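# Loop a rubber band around two bench dogs

## Task

Stretch the rubber band so it wraps one time around each of the two bench dogs, sitting against the sides of the dogs above the board and not resting on their tops. When finished, the board must lie flat and motionless on the table, the gripper must be empty and not touching the band, and the robot should have released everything and moved away.

## Robot and tools

Robot: a single six-joint arm (waist, shoulder, elbow, wrist pitch, wrist yaw, wrist roll) with a two-finger parallel gripper. The fingers point along the gripper's +x axis and close along its y axis. The reported end_effector_position is the pinch point between the finger pads, about 3 to 4 cm short of the fingertips.

Frame: the scene frame has its origin on the table surface directly below the arm base, +z up, +y to the left when facing along +x. All positions are in metres and all orientations are quaternions written w first (qw, qx, qy, qz). The arm base may be slightly tilted against the table, and the reported hand position can be a little wrong, more so at long reach.

A row is always 8 numbers: x, y, z, qw, qx, qy, qz, opening. x, y, z and the quaternion are an absolute target pose for the pinch point in the scene frame, not an offset. opening runs from -1 to 1: +1 is fully open (0.088 m), the empty fingers touch at about -0.80, and values below that change nothing. Closing fully from open takes at least about 0.5 s.

Tools:
- execute_actions(actions): a list of actions run one after another. Each action is a table of 1 to 15 rows; each row lasts one control step of 1/30 s, and if there are fewer than 15 rows the last row is repeated to fill 15 steps. An empty list just reports state and images. An action is rejected if its target lies more than 0.6 m from the gripper's starting position along any of the gripper's own axes; if the first action fails that test, or any action is malformed, nothing runs. Repeat the wanted quaternion in every row to hold an orientation instead of copying a possibly drifted reported one.
- move(target, speed, blocking): drives the gripper in a straight line toward one absolute pose given as a single 8-number row. speed is in m/s, 0.002 to 0.5 (default 0.25); rotation is capped at twice that in rad/s. The path lasts 0.5 to 10 s and is cut off at 10 s. The opening is applied when the move starts. The path ignores obstacles, the hand lags and may overshoot speed, especially with the arm stretched out. Faster contact and targets set deeper past a surface mean harder impacts and pushes. With blocking=false you get a result after 0.5 s while the arm keeps going; check with wait(0), and use wait or stop before sending new rows or moves. The extra "move:" line reports how it ended (done, off_target, moving, held, fault), the distance to target, and limits: paced means the sent pose was clipped, held means a safety check blocked some steps, after which motion can jump faster than speed.
- wait(seconds): 0 to 10 s, the arm keeps its last command; it returns early if a running move finishes.
- stop(): brakes a running move; the fingers keep moving. Braking needs room.
- zoom_image(camera, region): enlarges a pixel region [x0, y0, x1, y1] (max 504 by 504, origin top-left) of the latest image from cam_head_left, cam_head_right, cam_high, cam_low or cam_wrist.
- read_manual(section): returns URDF licence text only ("licences").
- finished_scene(scene): ends the current scene, given its number; irreversible. Only call it once the band is placed, released and the gripper is clear.

Motion details: each control step the commanded pose is clipped to within 70 mm and 16 degrees of the measured pose, then solved by damped inverse kinematics with position favoured over orientation. Distant targets therefore need several actions; after an action the arm stops at the last clipped pose. "Hand target" in a result shows what the controller is currently driving toward. Joint friction can leave the hand short or slightly tilted, and tiny moves may not happen, so check the reported pose after each motion and correct tilt.

Results: the state line gives pose and linear/angular velocity. Joint positions and velocities list waist, shoulder, elbow, wrist pitch, wrist yaw, wrist roll (rad), then the pad gap (m). Ranges: waist -3.054 to 3.054, shoulder 0 to 3.142, elbow 0 to 2.356, wrist pitch and yaw -1.571 to 1.571, roll -3.142 to 3.142. grip_measured is the finger opening on the command scale; it can be off by about 1 mm and reads narrower (up to 0.061) when squeezing something hard. To hold an item, command roughly 0.07 below grip_measured; thin items under 3 mm get proportionally less force. Pad force is about 34 to 49 N. Joint torques and external torque estimates are noisy and include friction and held weight. "pose unreachable" means the clearance check altered or blocked the command (the base mount counts as arm).

Avoid: torque faults (load limits waist 16.6, shoulder 20.6, elbow 20.5, wrist pitch 5.42, wrist yaw 5.4, wrist roll 5.07 N m) freeze the arm 10 s and drop the rest of the call. Long holding of loads heats motors; MOTOR HOT warns from 50 °C and at 95 °C the arm is held, possibly losing power. Never push or drop anything off the table, do not slam, hit or shove hard, and expect occasional tugs on held parts or nudges to loose objects. Keep the board flat.

Cameras: five 504x504 images per result, with calibration (intrinsics K, distortion, world-to-camera transforms) given beforehand; real poses may differ by a couple of degrees and millimetres. The wrist camera moves with the hand.

Each tool is called after "Emit:" as name(argument=value, ...) on one line, values as JSON.

## Session

Emit:
execute_actions(actions=[])

Scene clock: 0.00 s.
end_effector_position=(+0.5216, +0.2297, +0.3449) grip_measured=+0.838 end_effector_quat_wxyz=(+0.922, -0.191, -0.002, +0.337) end_effector_velocity=(-0.001, -0.001, -0.001) end_effector_angular_velocity=(-0.008, +0.003, +0.006)
Joint positions: [ 0.422  1.893  1.145  0.807 -0.369 -0.375  0.08 ]
Joint velocities: [-0.002 -0.002 -0.002 -0.007 -0.007 -0.007 -0.   ]
Joint torques (N m, as the arm reports them, + toward a larger angle): no reading
External joint torques (N m, as the arm's controller estimates them; a push from outside toward a larger angle lowers the number): no reading
Motor temperatures (°C, as the motors report them): [24 26 23 24 22 23]
Heat: hottest shoulder 26 °C (+0.0 °C/min).
Hand target: +0.522, +0.230, +0.345; +0.922, -0.191, -0.002, +0.337

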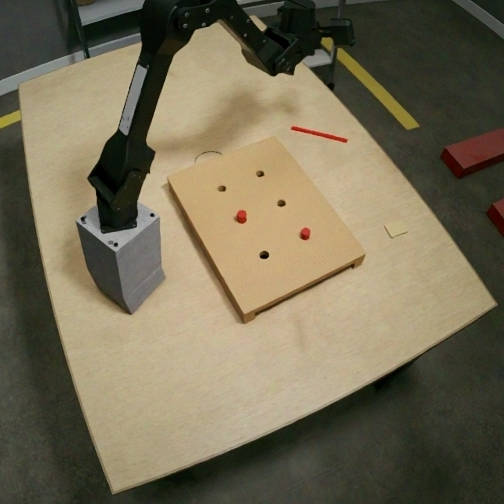

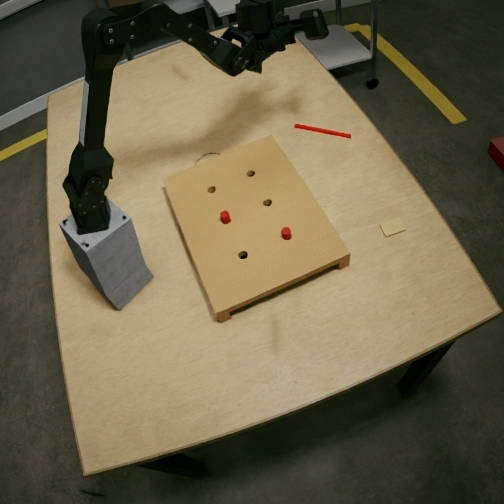

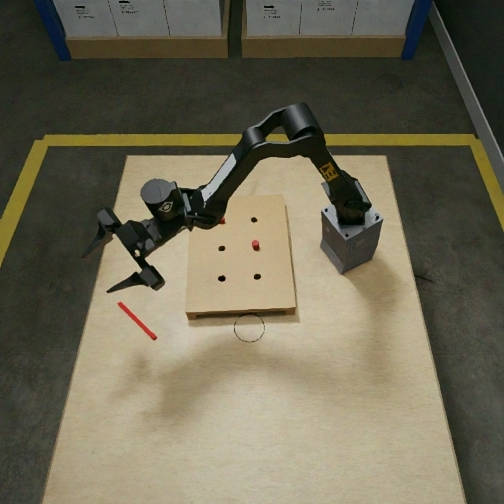

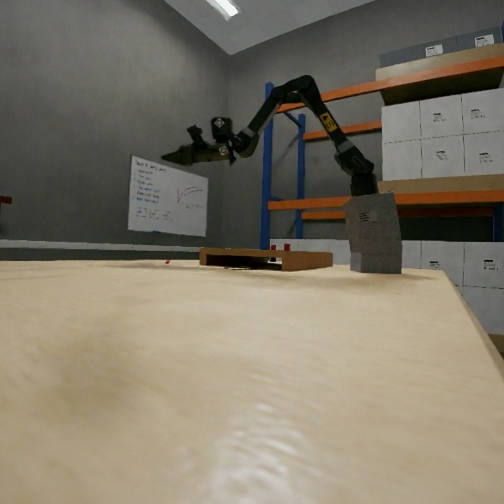

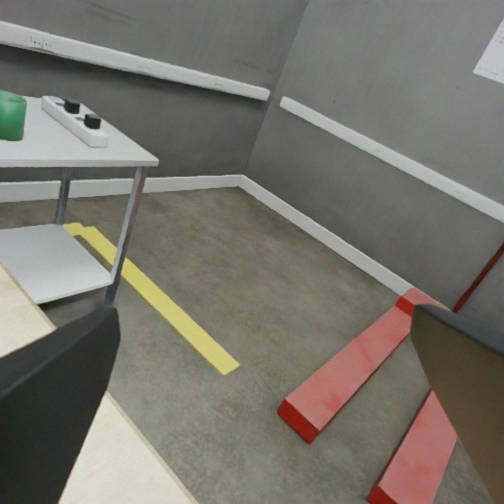

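Emit:
zoom_image(camera="cam_high", region=[180, 190, 310, 350])

Emit:
zoom_image(camera="cam_low", region=[190, 230, 340, 290])

Emit:
zoom_image(camera="cam_head_left", region=[160, 130, 370, 330])

Region (180, 190, 310, 350) of cam_high's 504x504 image, scaled by 3.150, with more detail than that image has; it fills the left 410 columns of this view, and the rest is white.

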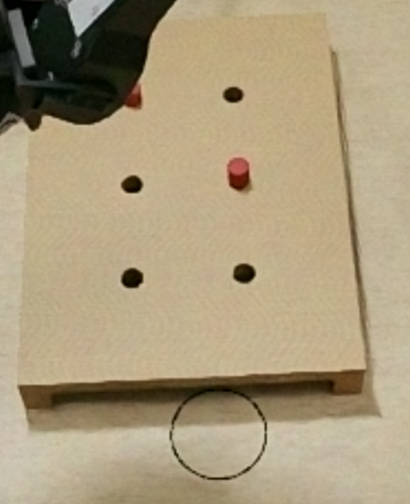

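Region (190, 230, 340, 290) of cam_low's 504x504 image, scaled by 3.360, with more detail than that image has; it fills the top 202 rows of this view, and the rest is white.

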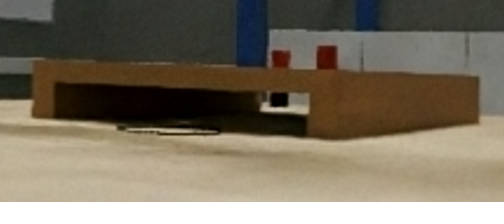

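Region (160, 130, 370, 330) of cam_head_left's 504x504 image, scaled by 2.400, with more detail than that image has; it fills the top 480 rows of this view, and the rest is white.

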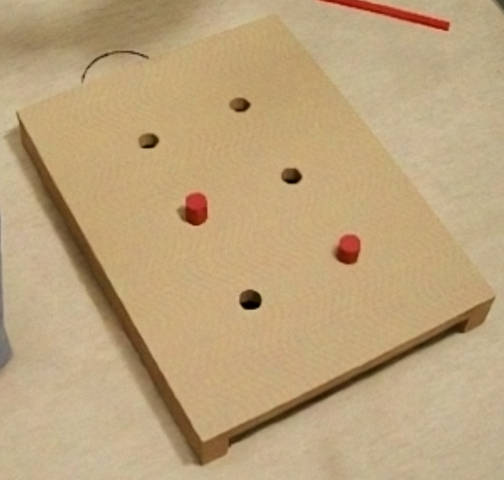

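Emit:
move(target=[0.27,0.27,0.2,0.641,-0.299,0.641,0.299,0.0], speed=0.35)

Emit:
move(target=[0.253,0.273,0.1,0.183,-0.683,0.183,0.683,-0.2], speed=0.45)

Scene clock: 5.07 s.
end_effector_position=(+0.2681, +0.2650, +0.2037) grip_measured=+0.003 end_effector_quat_wxyz=(+0.643, -0.298, +0.640, +0.297) end_effector_velocity=(+0.004, +0.000, +0.006) end_effector_angular_velocity=(-0.004, -0.007, +0.019)
Joint positions: [ 0.922  1.844  1.299 -0.846  0.058 -0.066  0.039]
Joint velocities: [-0.002 -0.002  0.022 -0.022  0.007 -0.022  0.   ]
Joint torques (N m, as the arm reports them, + toward a larger angle): [ 0.57 -7.75  6.63  0.19 -0.08  0.15]
External joint torques (N m, as the arm's controller estimates them; a push from outside toward a larger angle lowers the number): [ 0.13  0.62  1.56 -0.12 -0.08  0.15]
Motor temperatures (°C, as the motors report them): [24 27 24 25 22 23]
Heat: hottest shoulder 27 °C (+11.8 °C/min).
Hand target: +0.269, +0.267, +0.202; +0.641, -0.297, +0.642, +0.297
Off the commanded pose: 0.007 m, 0 deg.
move: done
camera_calibration (this result's frames):
cam_wrist: T_world_to_cam=[[0.76811, -0.639116, 0.0392155, -0.0484827], [-0.611294, -0.713688, 0.342007, 0.313435], [-0.190595, -0.286671, -0.938879, 0.399234], [0, 0, 0, 1]] pos_world=[0.304933, 0.307158, 0.269536]

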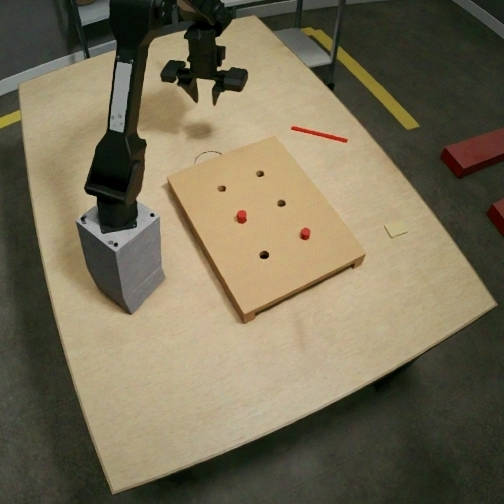

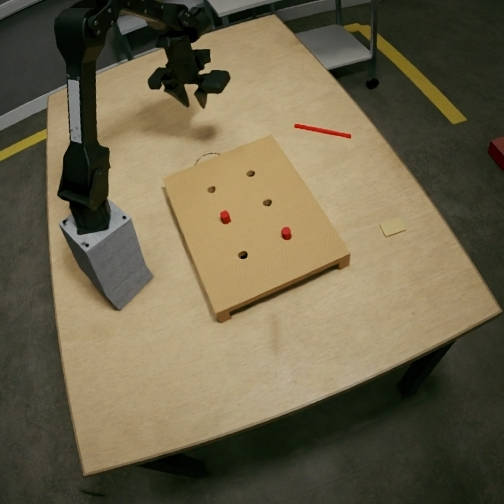

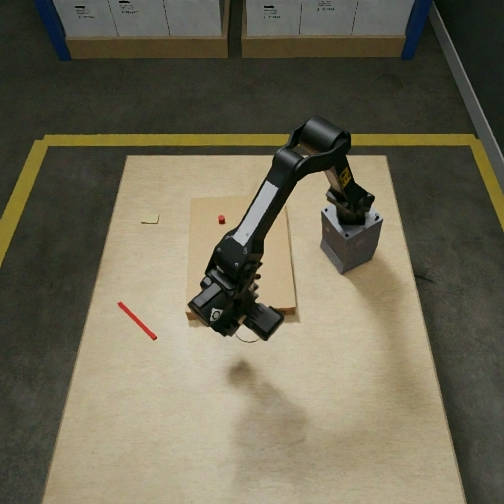

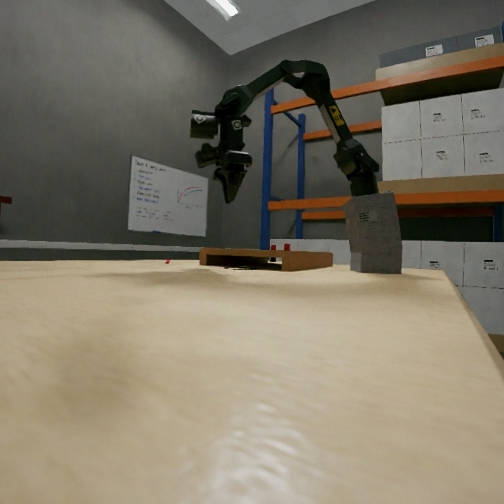

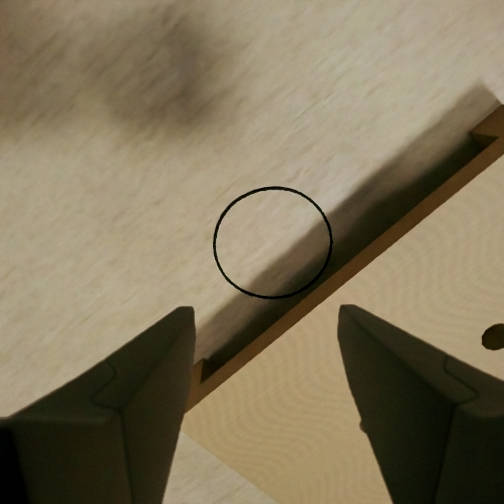

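Scene clock: 7.57 s.
end_effector_position=(+0.2579, +0.2763, +0.1065) grip_measured=-0.197 end_effector_quat_wxyz=(-0.192, +0.685, -0.180, -0.679) end_effector_velocity=(-0.000, +0.003, -0.000) end_effector_angular_velocity=(+0.020, +0.011, +0.020)
Joint positions: [ 0.948  2.063  1.181 -0.495  0.059 -1.782  0.029]
Joint velocities: [-0.002  0.002  0.002  0.007 -0.022 -0.022 -0.   ]
Joint torques (N m, as the arm reports them, + toward a larger angle): [ 0.71 -8.05  2.84  0.64 -0.03 -0.13]
External joint torques (N m, as the arm's controller estimates them; a push from outside toward a larger angle lowers the number): [ 0.13  0.69 -1.27  0.33  0.04 -0.14]
Motor temperatures (°C, as the motors report them): [24 28 24 25 22 23]
Heat: hottest shoulder 28 °C (+15.9 °C/min).
Hand target: +0.253, +0.273, +0.101; -0.183, +0.683, -0.183, -0.683
Off the commanded pose: 0.009 m, 1 deg.
move: off_target
camera_calibration (this result's frames):
cam_wrist: T_world_to_cam=[[0.499235, 0.864717, 0.0550392, -0.37742], [0.802019, -0.485209, 0.348336, -0.0797698], [0.327917, -0.129759, -0.935752, 0.131844], [0, 0, 0, 1]] pos_world=[0.209164, 0.304764, 0.171933]

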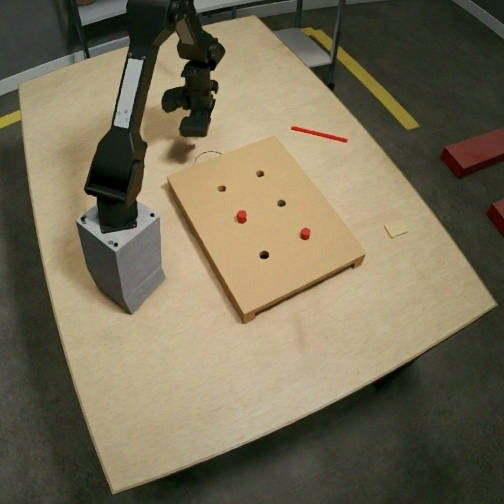

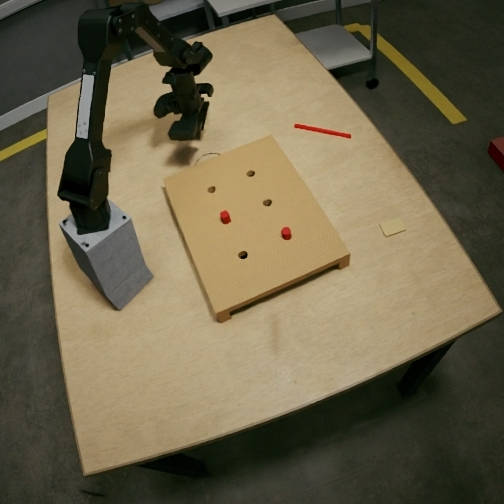

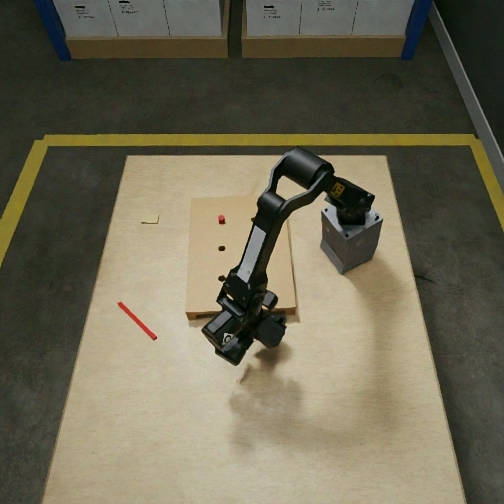

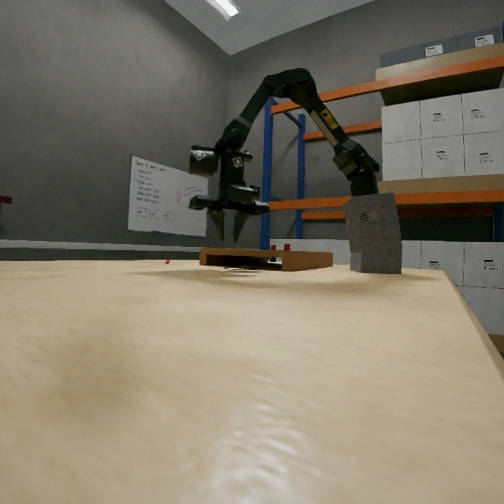

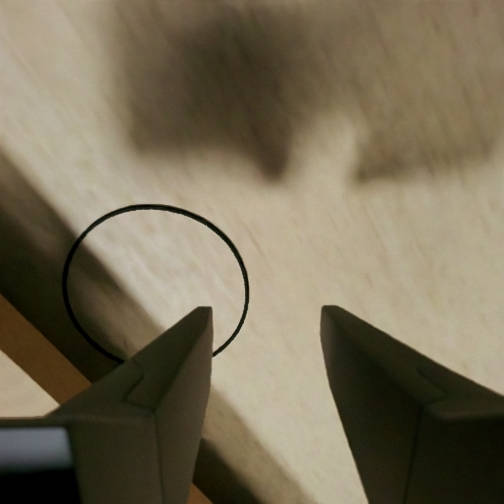

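Emit:
move(target=[0.275,0.258,0.05,0.183,-0.683,0.183,0.683,-0.3], speed=0.1)

Emit:
zoom_image(camera="cam_low", region=[190, 220, 290, 290])

Scene clock: 9.40 s.
end_effector_position=(+0.2736, +0.2577, +0.0534) grip_measured=-0.297 end_effector_quat_wxyz=(-0.184, +0.683, -0.183, -0.682) end_effector_velocity=(-0.003, -0.003, -0.003) end_effector_angular_velocity=(-0.017, +0.008, +0.025)
Joint positions: [ 0.875  2.221  1.191 -0.361  0.047 -1.86   0.024]
Joint velocities: [ 0.002  0.007 -0.002 -0.007  0.007 -0.022 -0.   ]
Joint torques (N m, as the arm reports them, + toward a larger angle): [ 0.24 -8.22  4.55  0.6  -0.15 -0.13]
External joint torques (N m, as the arm's controller estimates them; a push from outside toward a larger angle lowers the number): [-0.25  0.67  1.2   0.35 -0.09 -0.12]
Motor temperatures (°C, as the motors report them): [24 28 24 25 22 23]
Heat: hottest shoulder 28 °C (+12.8 °C/min).
Hand target: +0.275, +0.258, +0.050; -0.183, +0.683, -0.183, -0.683
Off the commanded pose: 0.004 m, 0 deg.
move: done
camera_calibration (this result's frames):
cam_wrist: T_world_to_cam=[[0.493622, 0.868881, 0.0371896, -0.36488], [0.809224, -0.474554, 0.346345, -0.0875209], [0.318581, -0.140869, -0.93737, 0.0800812], [0, 0, 0, 1]] pos_world=[0.225425, 0.286785, 0.118948]

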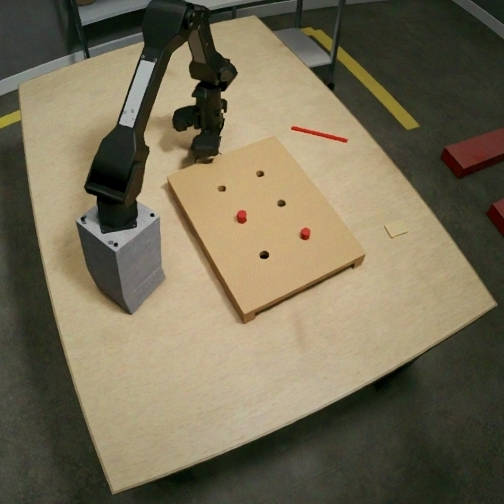

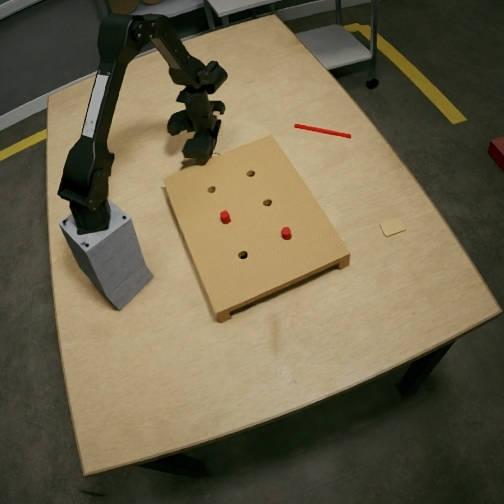

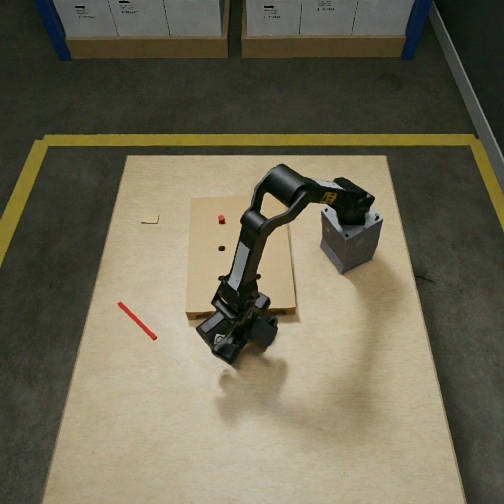

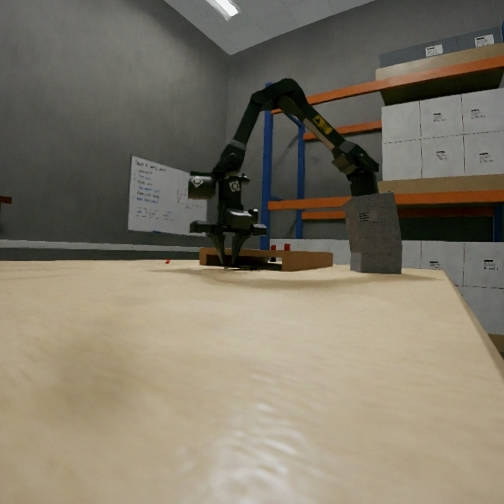

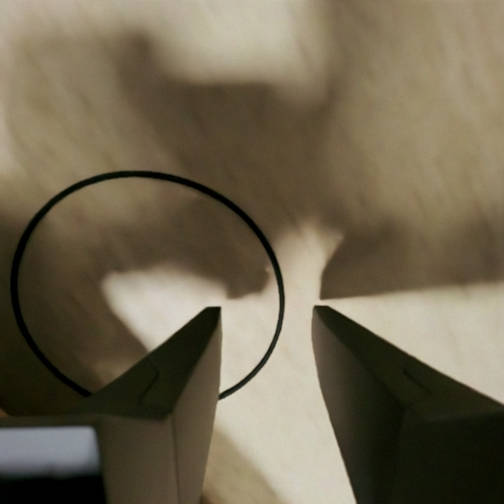

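Region (190, 220, 290, 290) of cam_low's 504x504 image, scaled by 5.040, with more detail than that image has; it fills the top 353 rows of this view, and the rest is white.

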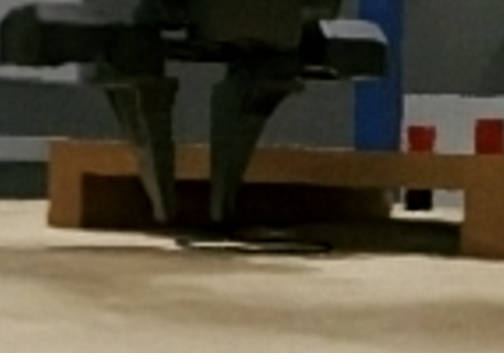

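Emit:
move(target=[0.273,0.263,0.037,0.183,-0.683,0.183,0.683,-0.45], speed=0.03)

Emit:
zoom_image(camera="cam_low", region=[190, 220, 290, 290])

Scene clock: 10.50 s.
end_effector_position=(+0.2732, +0.2611, +0.0413) grip_measured=-0.448 end_effector_quat_wxyz=(-0.183, +0.683, -0.182, -0.683) end_effector_velocity=(-0.001, +0.003, +0.000) end_effector_angular_velocity=(+0.030, +0.019, -0.015)
Joint positions: [ 0.881  2.264  1.208 -0.334  0.048 -1.857  0.017]
Joint velocities: [-0.007 -0.002 -0.002  0.007 -0.037  0.007 -0.   ]
Joint torques (N m, as the arm reports them, + toward a larger angle): [ 0.66 -7.89  4.41  0.68 -0.08  0.16]
External joint torques (N m, as the arm's controller estimates them; a push from outside toward a larger angle lowers the number): [ 0.22  1.16  1.11  0.41 -0.02  0.17]
Motor temperatures (°C, as the motors report them): [24 28 24 25 22 23]
Heat: hottest shoulder 28 °C (+11.4 °C/min).
Hand target: +0.273, +0.263, +0.037; -0.183, +0.683, -0.183, -0.683
Off the commanded pose: 0.005 m, 0 deg.
move: done
camera_calibration (this result's frames):
cam_wrist: T_world_to_cam=[[0.491726, 0.869936, 0.03763, -0.366961], [0.810347, -0.473003, 0.34584, -0.0820235], [0.318658, -0.139565, -0.937538, 0.0689852], [0, 0, 0, 1]] pos_world=[0.224929, 0.290063, 0.106852]

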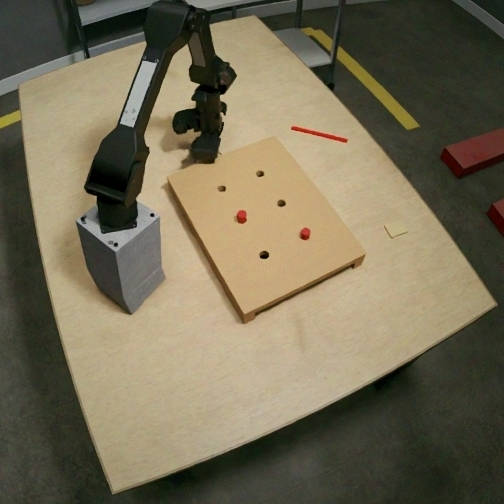

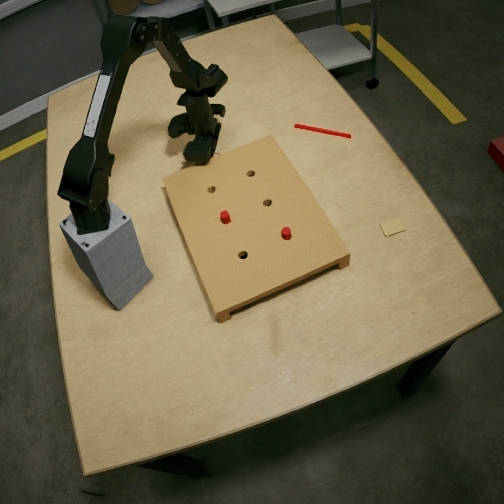

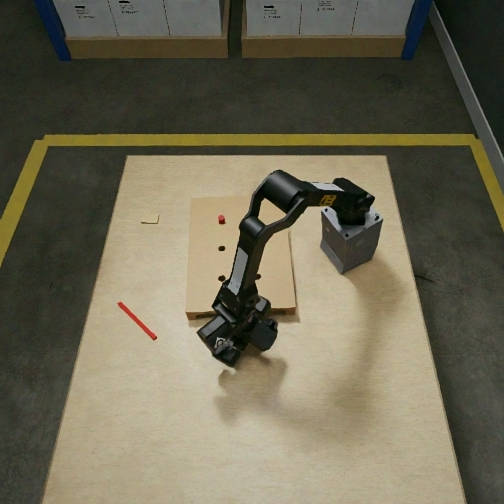

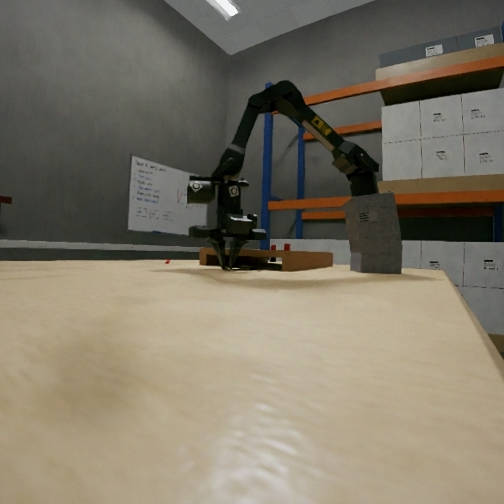

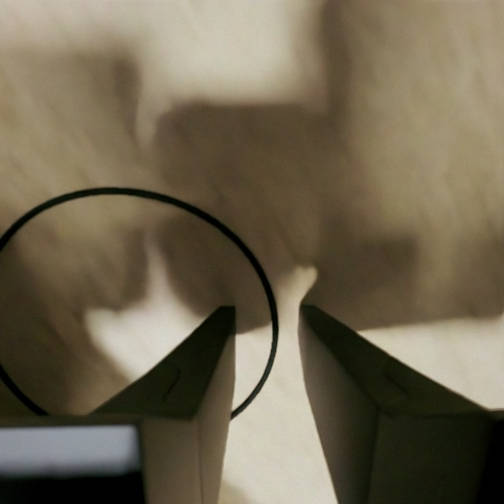

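Region (190, 220, 290, 290) of cam_low's 504x504 image, scaled by 5.040, with more detail than that image has; it fills the top 353 rows of this view, and the rest is white.

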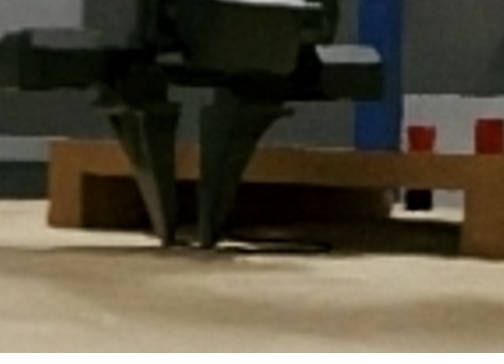

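Emit:
execute_actions(actions=[[[0.273,0.263,0.032,0.183,-0.683,0.183,0.683,-0.5]],[[0.273,0.263,0.032,0.183,-0.683,0.183,0.683,-0.65]],[[0.273,0.263,0.032,0.183,-0.683,0.183,0.683,-1]]])

Emit:
move(target=[0.28,0.285,0.07,0.183,-0.683,0.183,0.683,-1], speed=0.06)

Emit:
zoom_image(camera="cam_low", region=[190, 220, 290, 290])

Scene clock: 12.33 s.
end_effector_position=(+0.2752, +0.2645, +0.0403) grip_measured=-0.796 end_effector_quat_wxyz=(-0.186, +0.686, -0.178, -0.681) end_effector_velocity=(-0.004, -0.004, +0.000) end_effector_angular_velocity=(-0.010, +0.021, +0.021)
Joint positions: [ 0.883  2.27   1.215 -0.325  0.048 -1.857  0.   ]
Joint velocities: [-0.002 -0.002 -0.002 -0.022 -0.007 -0.022  0.   ]
Joint torques (N m, as the arm reports them, + toward a larger angle): [ 0.47 -6.72  3.93  0.97 -0.09  0.13]
External joint torques (N m, as the arm's controller estimates them; a push from outside toward a larger angle lowers the number): [ 0.    2.34  0.68  0.71 -0.03  0.13]
External joint torques at the end of the 1st action: [0.08 2.62 1.36 1.2  0.   0.13]
External joint torques at the end of the 2nd action: [-0.02  2.44  0.9   0.65  0.01  0.13]
Motor temperatures (°C, as the motors report them): [24 28 24 25 22 23]
Heat: hottest shoulder 28 °C (+9.7 °C/min).
Hand target: +0.273, +0.263, +0.032; -0.183, +0.683, -0.183, -0.683
Off the commanded pose: 0.009 m, 1 deg.
camera_calibration (this result's frames):
cam_wrist: T_world_to_cam=[[0.489891, 0.870442, 0.0483418, -0.370915], [0.808376, -0.474321, 0.348637, -0.0809343], [0.326398, -0.131716, -0.93601, 0.0636529], [0, 0, 0, 1]] pos_world=[0.226357, 0.292856, 0.105727]

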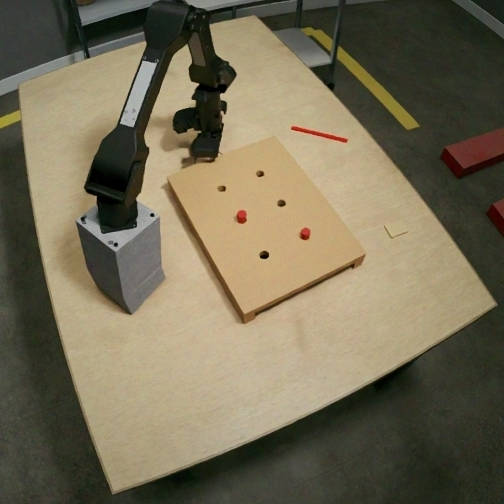

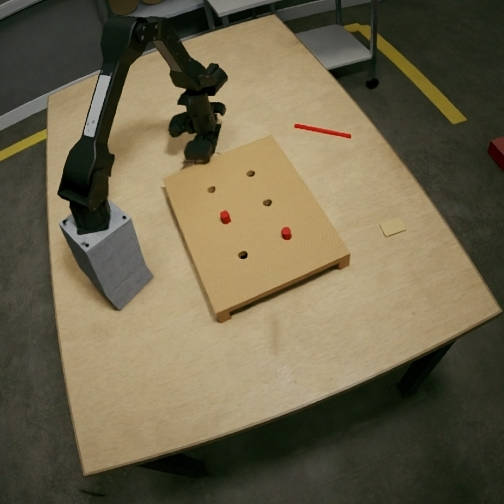

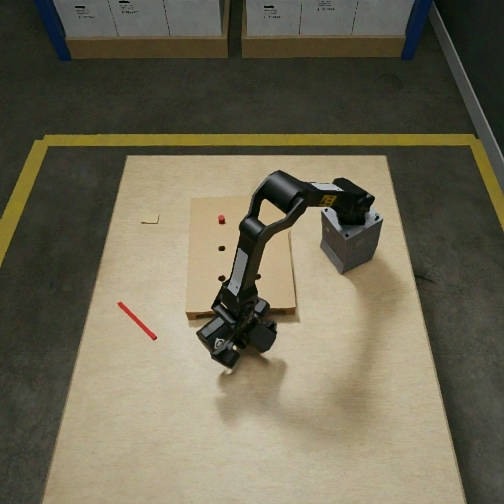

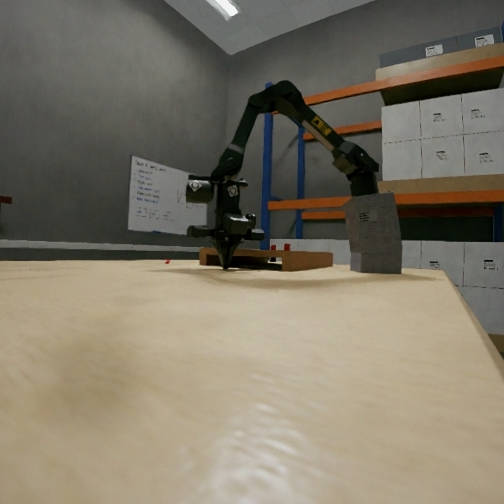

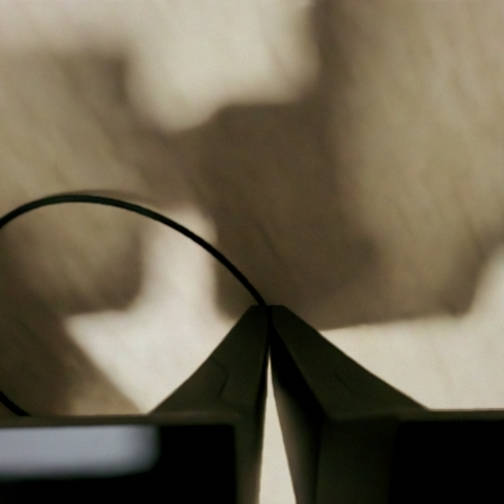

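Scene clock: 13.27 s.
end_effector_position=(+0.2763, +0.2804, +0.0643) grip_measured=-0.796 end_effector_quat_wxyz=(-0.177, +0.680, -0.187, -0.687) end_effector_velocity=(-0.004, -0.001, -0.000) end_effector_angular_velocity=(+0.006, +0.024, -0.009)
Joint positions: [ 0.913  2.241  1.303 -0.474  0.052 -1.826  0.   ]
Joint velocities: [-0.002 -0.002 -0.007 -0.007 -0.022  0.007  0.   ]
Joint torques (N m, as the arm reports them, + toward a larger angle): [  0.73 -11.64   5.06   0.06  -0.01   0.15]
External joint torques (N m, as the arm's controller estimates them; a push from outside toward a larger angle lowers the number): [ 0.17 -2.2   1.22 -0.2   0.06  0.14]
Motor temperatures (°C, as the motors report them): [24 29 24 25 22 23]
Heat: hottest shoulder 29 °C (+13.6 °C/min).
Hand target: +0.280, +0.285, +0.070; -0.183, +0.683, -0.183, -0.683
Off the commanded pose: 0.008 m, 1 deg.
move: done
camera_calibration (this result's frames):
cam_wrist: T_world_to_cam=[[0.490364, 0.871293, 0.0197814, -0.385026], [0.816263, -0.467109, 0.339888, -0.0863247], [0.305383, -0.150522, -0.940258, 0.099215], [0, 0, 0, 1]] pos_world=[0.228968, 0.310081, 0.130245]

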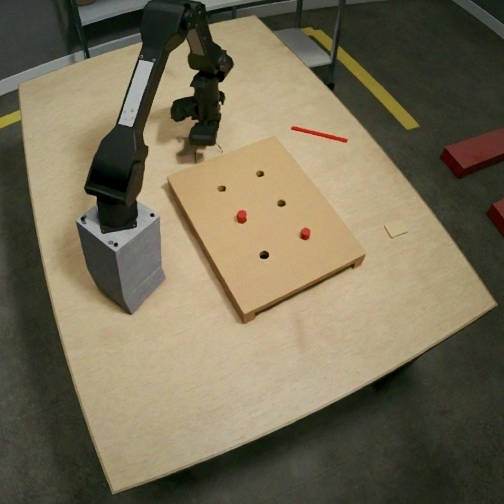

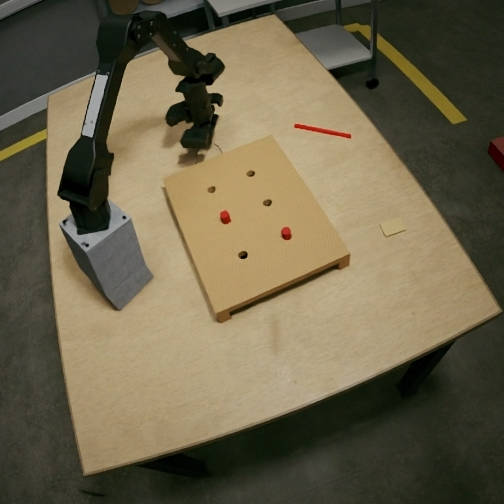

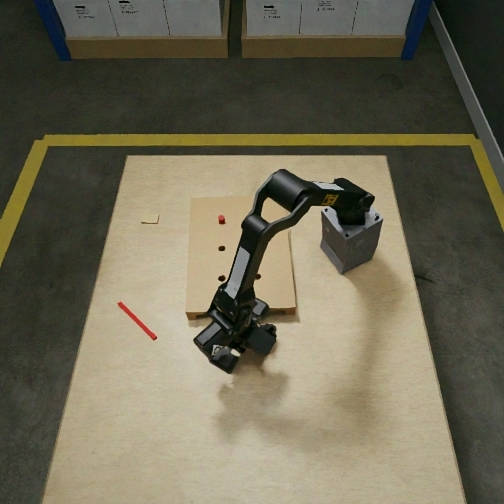

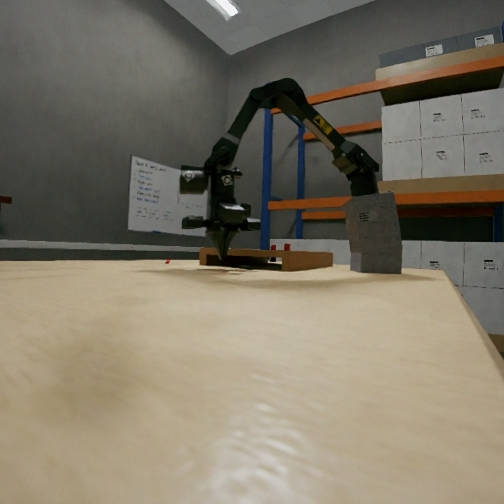

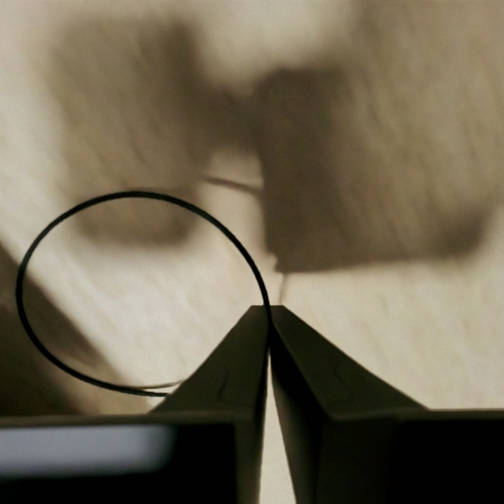

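Region (190, 220, 290, 290) of cam_low's 504x504 image, scaled by 5.040, with more detail than that image has; it fills the top 353 rows of this view, and the rest is white.

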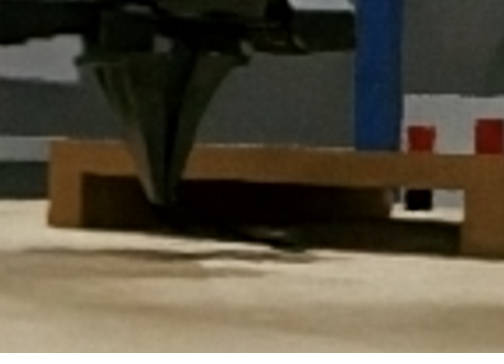

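Emit:
move(target=[0.27,0.27,0.2,0.183,-0.683,0.183,0.683,-1], speed=0.15)

Emit:
move(target=[0.245,0.0,0.195,0.648,-0.282,0.648,0.282,-1], speed=0.35)

Emit:
zoom_image(camera="cam_low", region=[230, 170, 350, 270])

Scene clock: 14.93 s.
end_effector_position=(+0.2679, +0.2670, +0.1937) grip_measured=-0.796 end_effector_quat_wxyz=(-0.178, +0.680, -0.187, -0.687) end_effector_velocity=(+0.001, -0.002, +0.001) end_effector_angular_velocity=(-0.007, -0.004, +0.020)
Joint positions: [ 0.923  1.882  1.311 -0.841  0.053 -1.815  0.   ]
Joint velocities: [-0.002 -0.002  0.002 -0.007  0.007 -0.022  0.   ]
Joint torques (N m, as the arm reports them, + toward a larger angle): [  0.66 -10.79   6.2    0.1   -0.01   0.14]
External joint torques (N m, as the arm's controller estimates them; a push from outside toward a larger angle lowers the number): [ 0.21 -2.33  1.24 -0.1   0.04  0.14]
Motor temperatures (°C, as the motors report them): [24 29 24 25 22 23]
Heat: hottest shoulder 29 °C (+12.1 °C/min).
Hand target: +0.270, +0.270, +0.199; -0.183, +0.683, -0.183, -0.683
Off the commanded pose: 0.007 m, 1 deg.
move: done
camera_calibration (this result's frames):
cam_wrist: T_world_to_cam=[[0.491131, 0.870858, 0.0199169, -0.37186], [0.815826, -0.467868, 0.339893, -0.129391], [0.305317, -0.150684, -0.940253, 0.221499], [0, 0, 0, 1]] pos_world=[0.220565, 0.296676, 0.259651]

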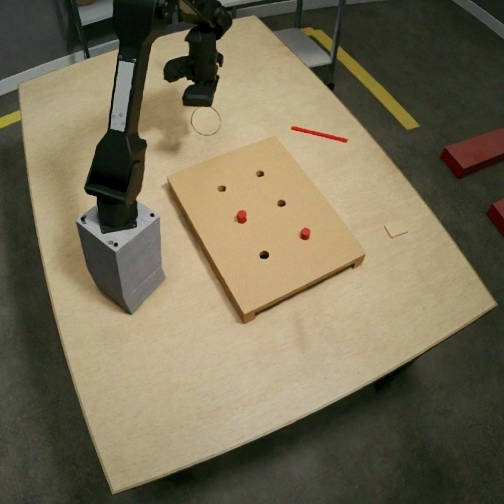

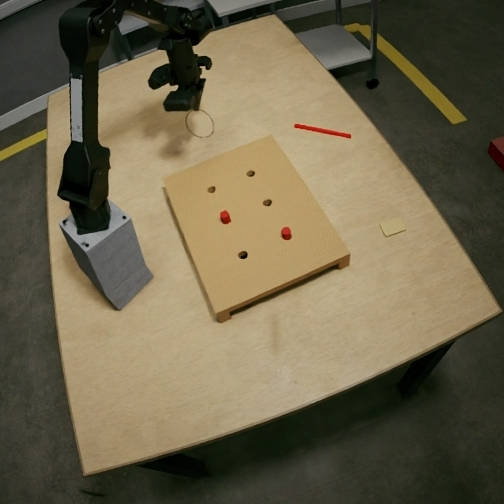

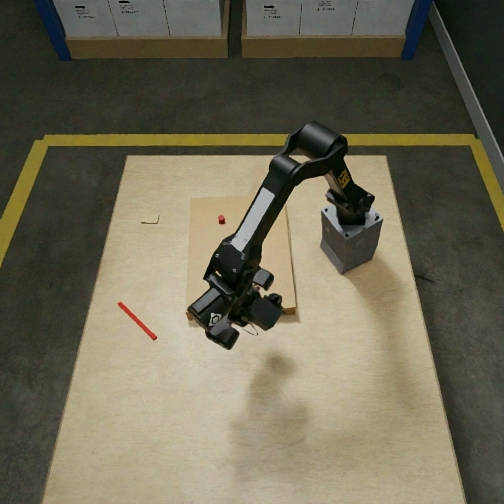

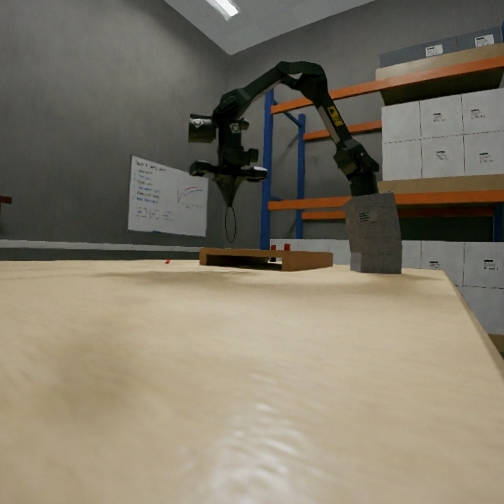

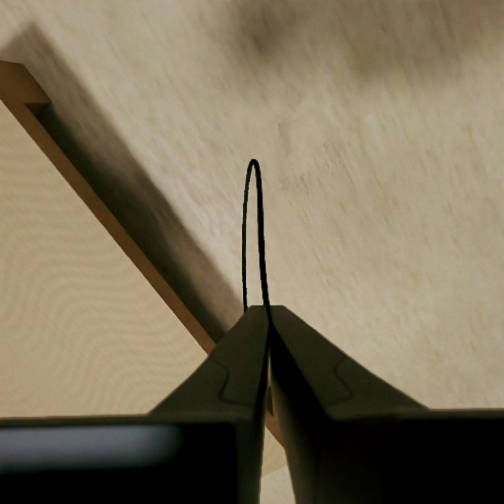

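Scene clock: 18.00 s.
end_effector_position=(+0.2485, +0.0033, +0.1956) grip_measured=-0.796 end_effector_quat_wxyz=(+0.650, -0.282, +0.645, +0.287) end_effector_velocity=(-0.004, -0.003, +0.001) end_effector_angular_velocity=(-0.008, +0.017, -0.016)
Joint positions: [ 0.058  1.45   0.724 -0.685 -0.106 -0.876  0.   ]
Joint velocities: [-0.007 -0.002  0.002 -0.022  0.007  0.007  0.   ]
Joint torques (N m, as the arm reports them, + toward a larger angle): [-0.9  -6.4   3.44  0.7  -0.12  0.18]
External joint torques (N m, as the arm's controller estimates them; a push from outside toward a larger angle lowers the number): [-0.39 -1.48 -1.21  0.39 -0.06  0.18]
Motor temperatures (°C, as the motors report them): [24 30 24 25 22 23]
Heat: hottest shoulder 30 °C (+13.3 °C/min).
Hand target: +0.245, +0.003, +0.195; +0.651, -0.278, +0.646, +0.285
Off the commanded pose: 0.005 m, 1 deg.
move: done
camera_calibration (this result's frames):
cam_wrist: T_world_to_cam=[[0.741454, -0.67022, 0.0324123, -0.192287], [-0.639466, -0.691146, 0.33675, 0.12539], [-0.203295, -0.270411, -0.941036, 0.316414], [0, 0, 0, 1]] pos_world=[0.28708, 0.0433497, 0.261764]

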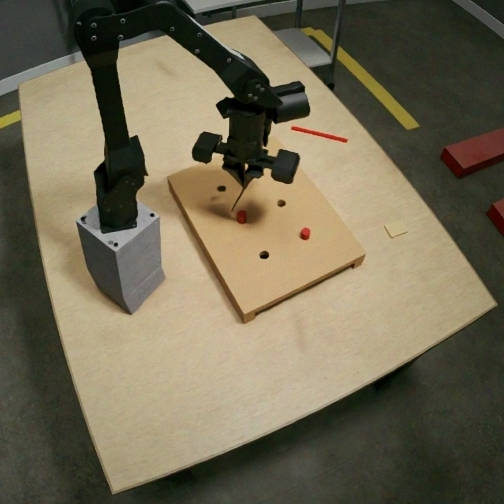

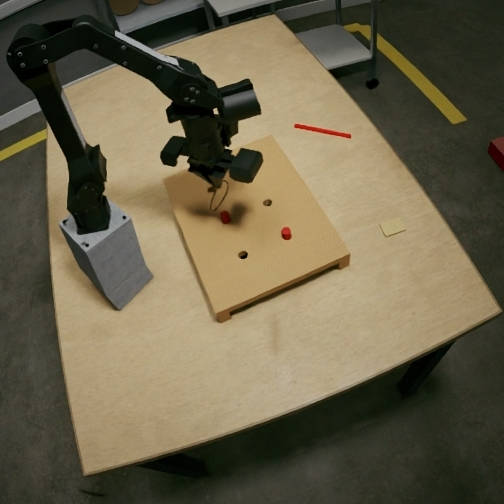

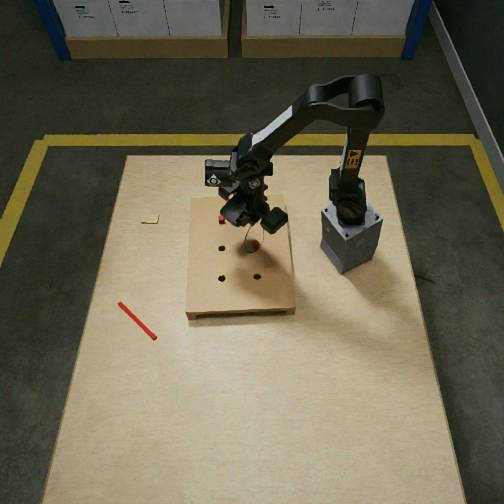

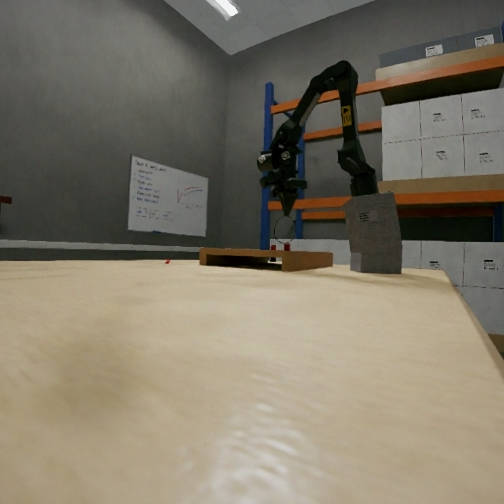

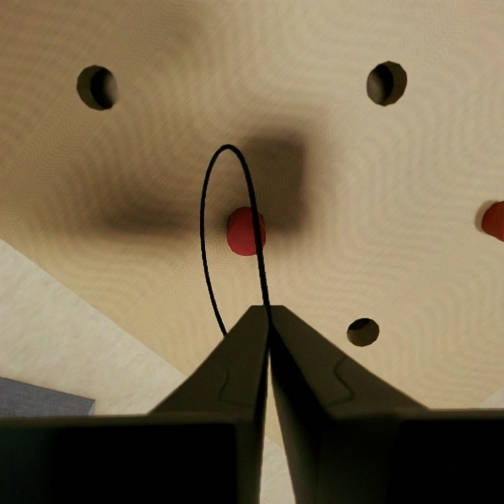

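Region (230, 170, 350, 270) of cam_low's 504x504 image, scaled by 4.200, with more detail than that image has.

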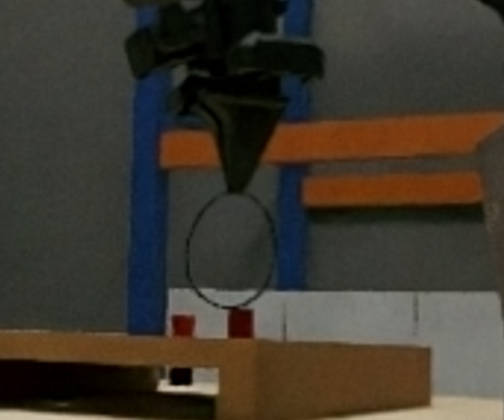

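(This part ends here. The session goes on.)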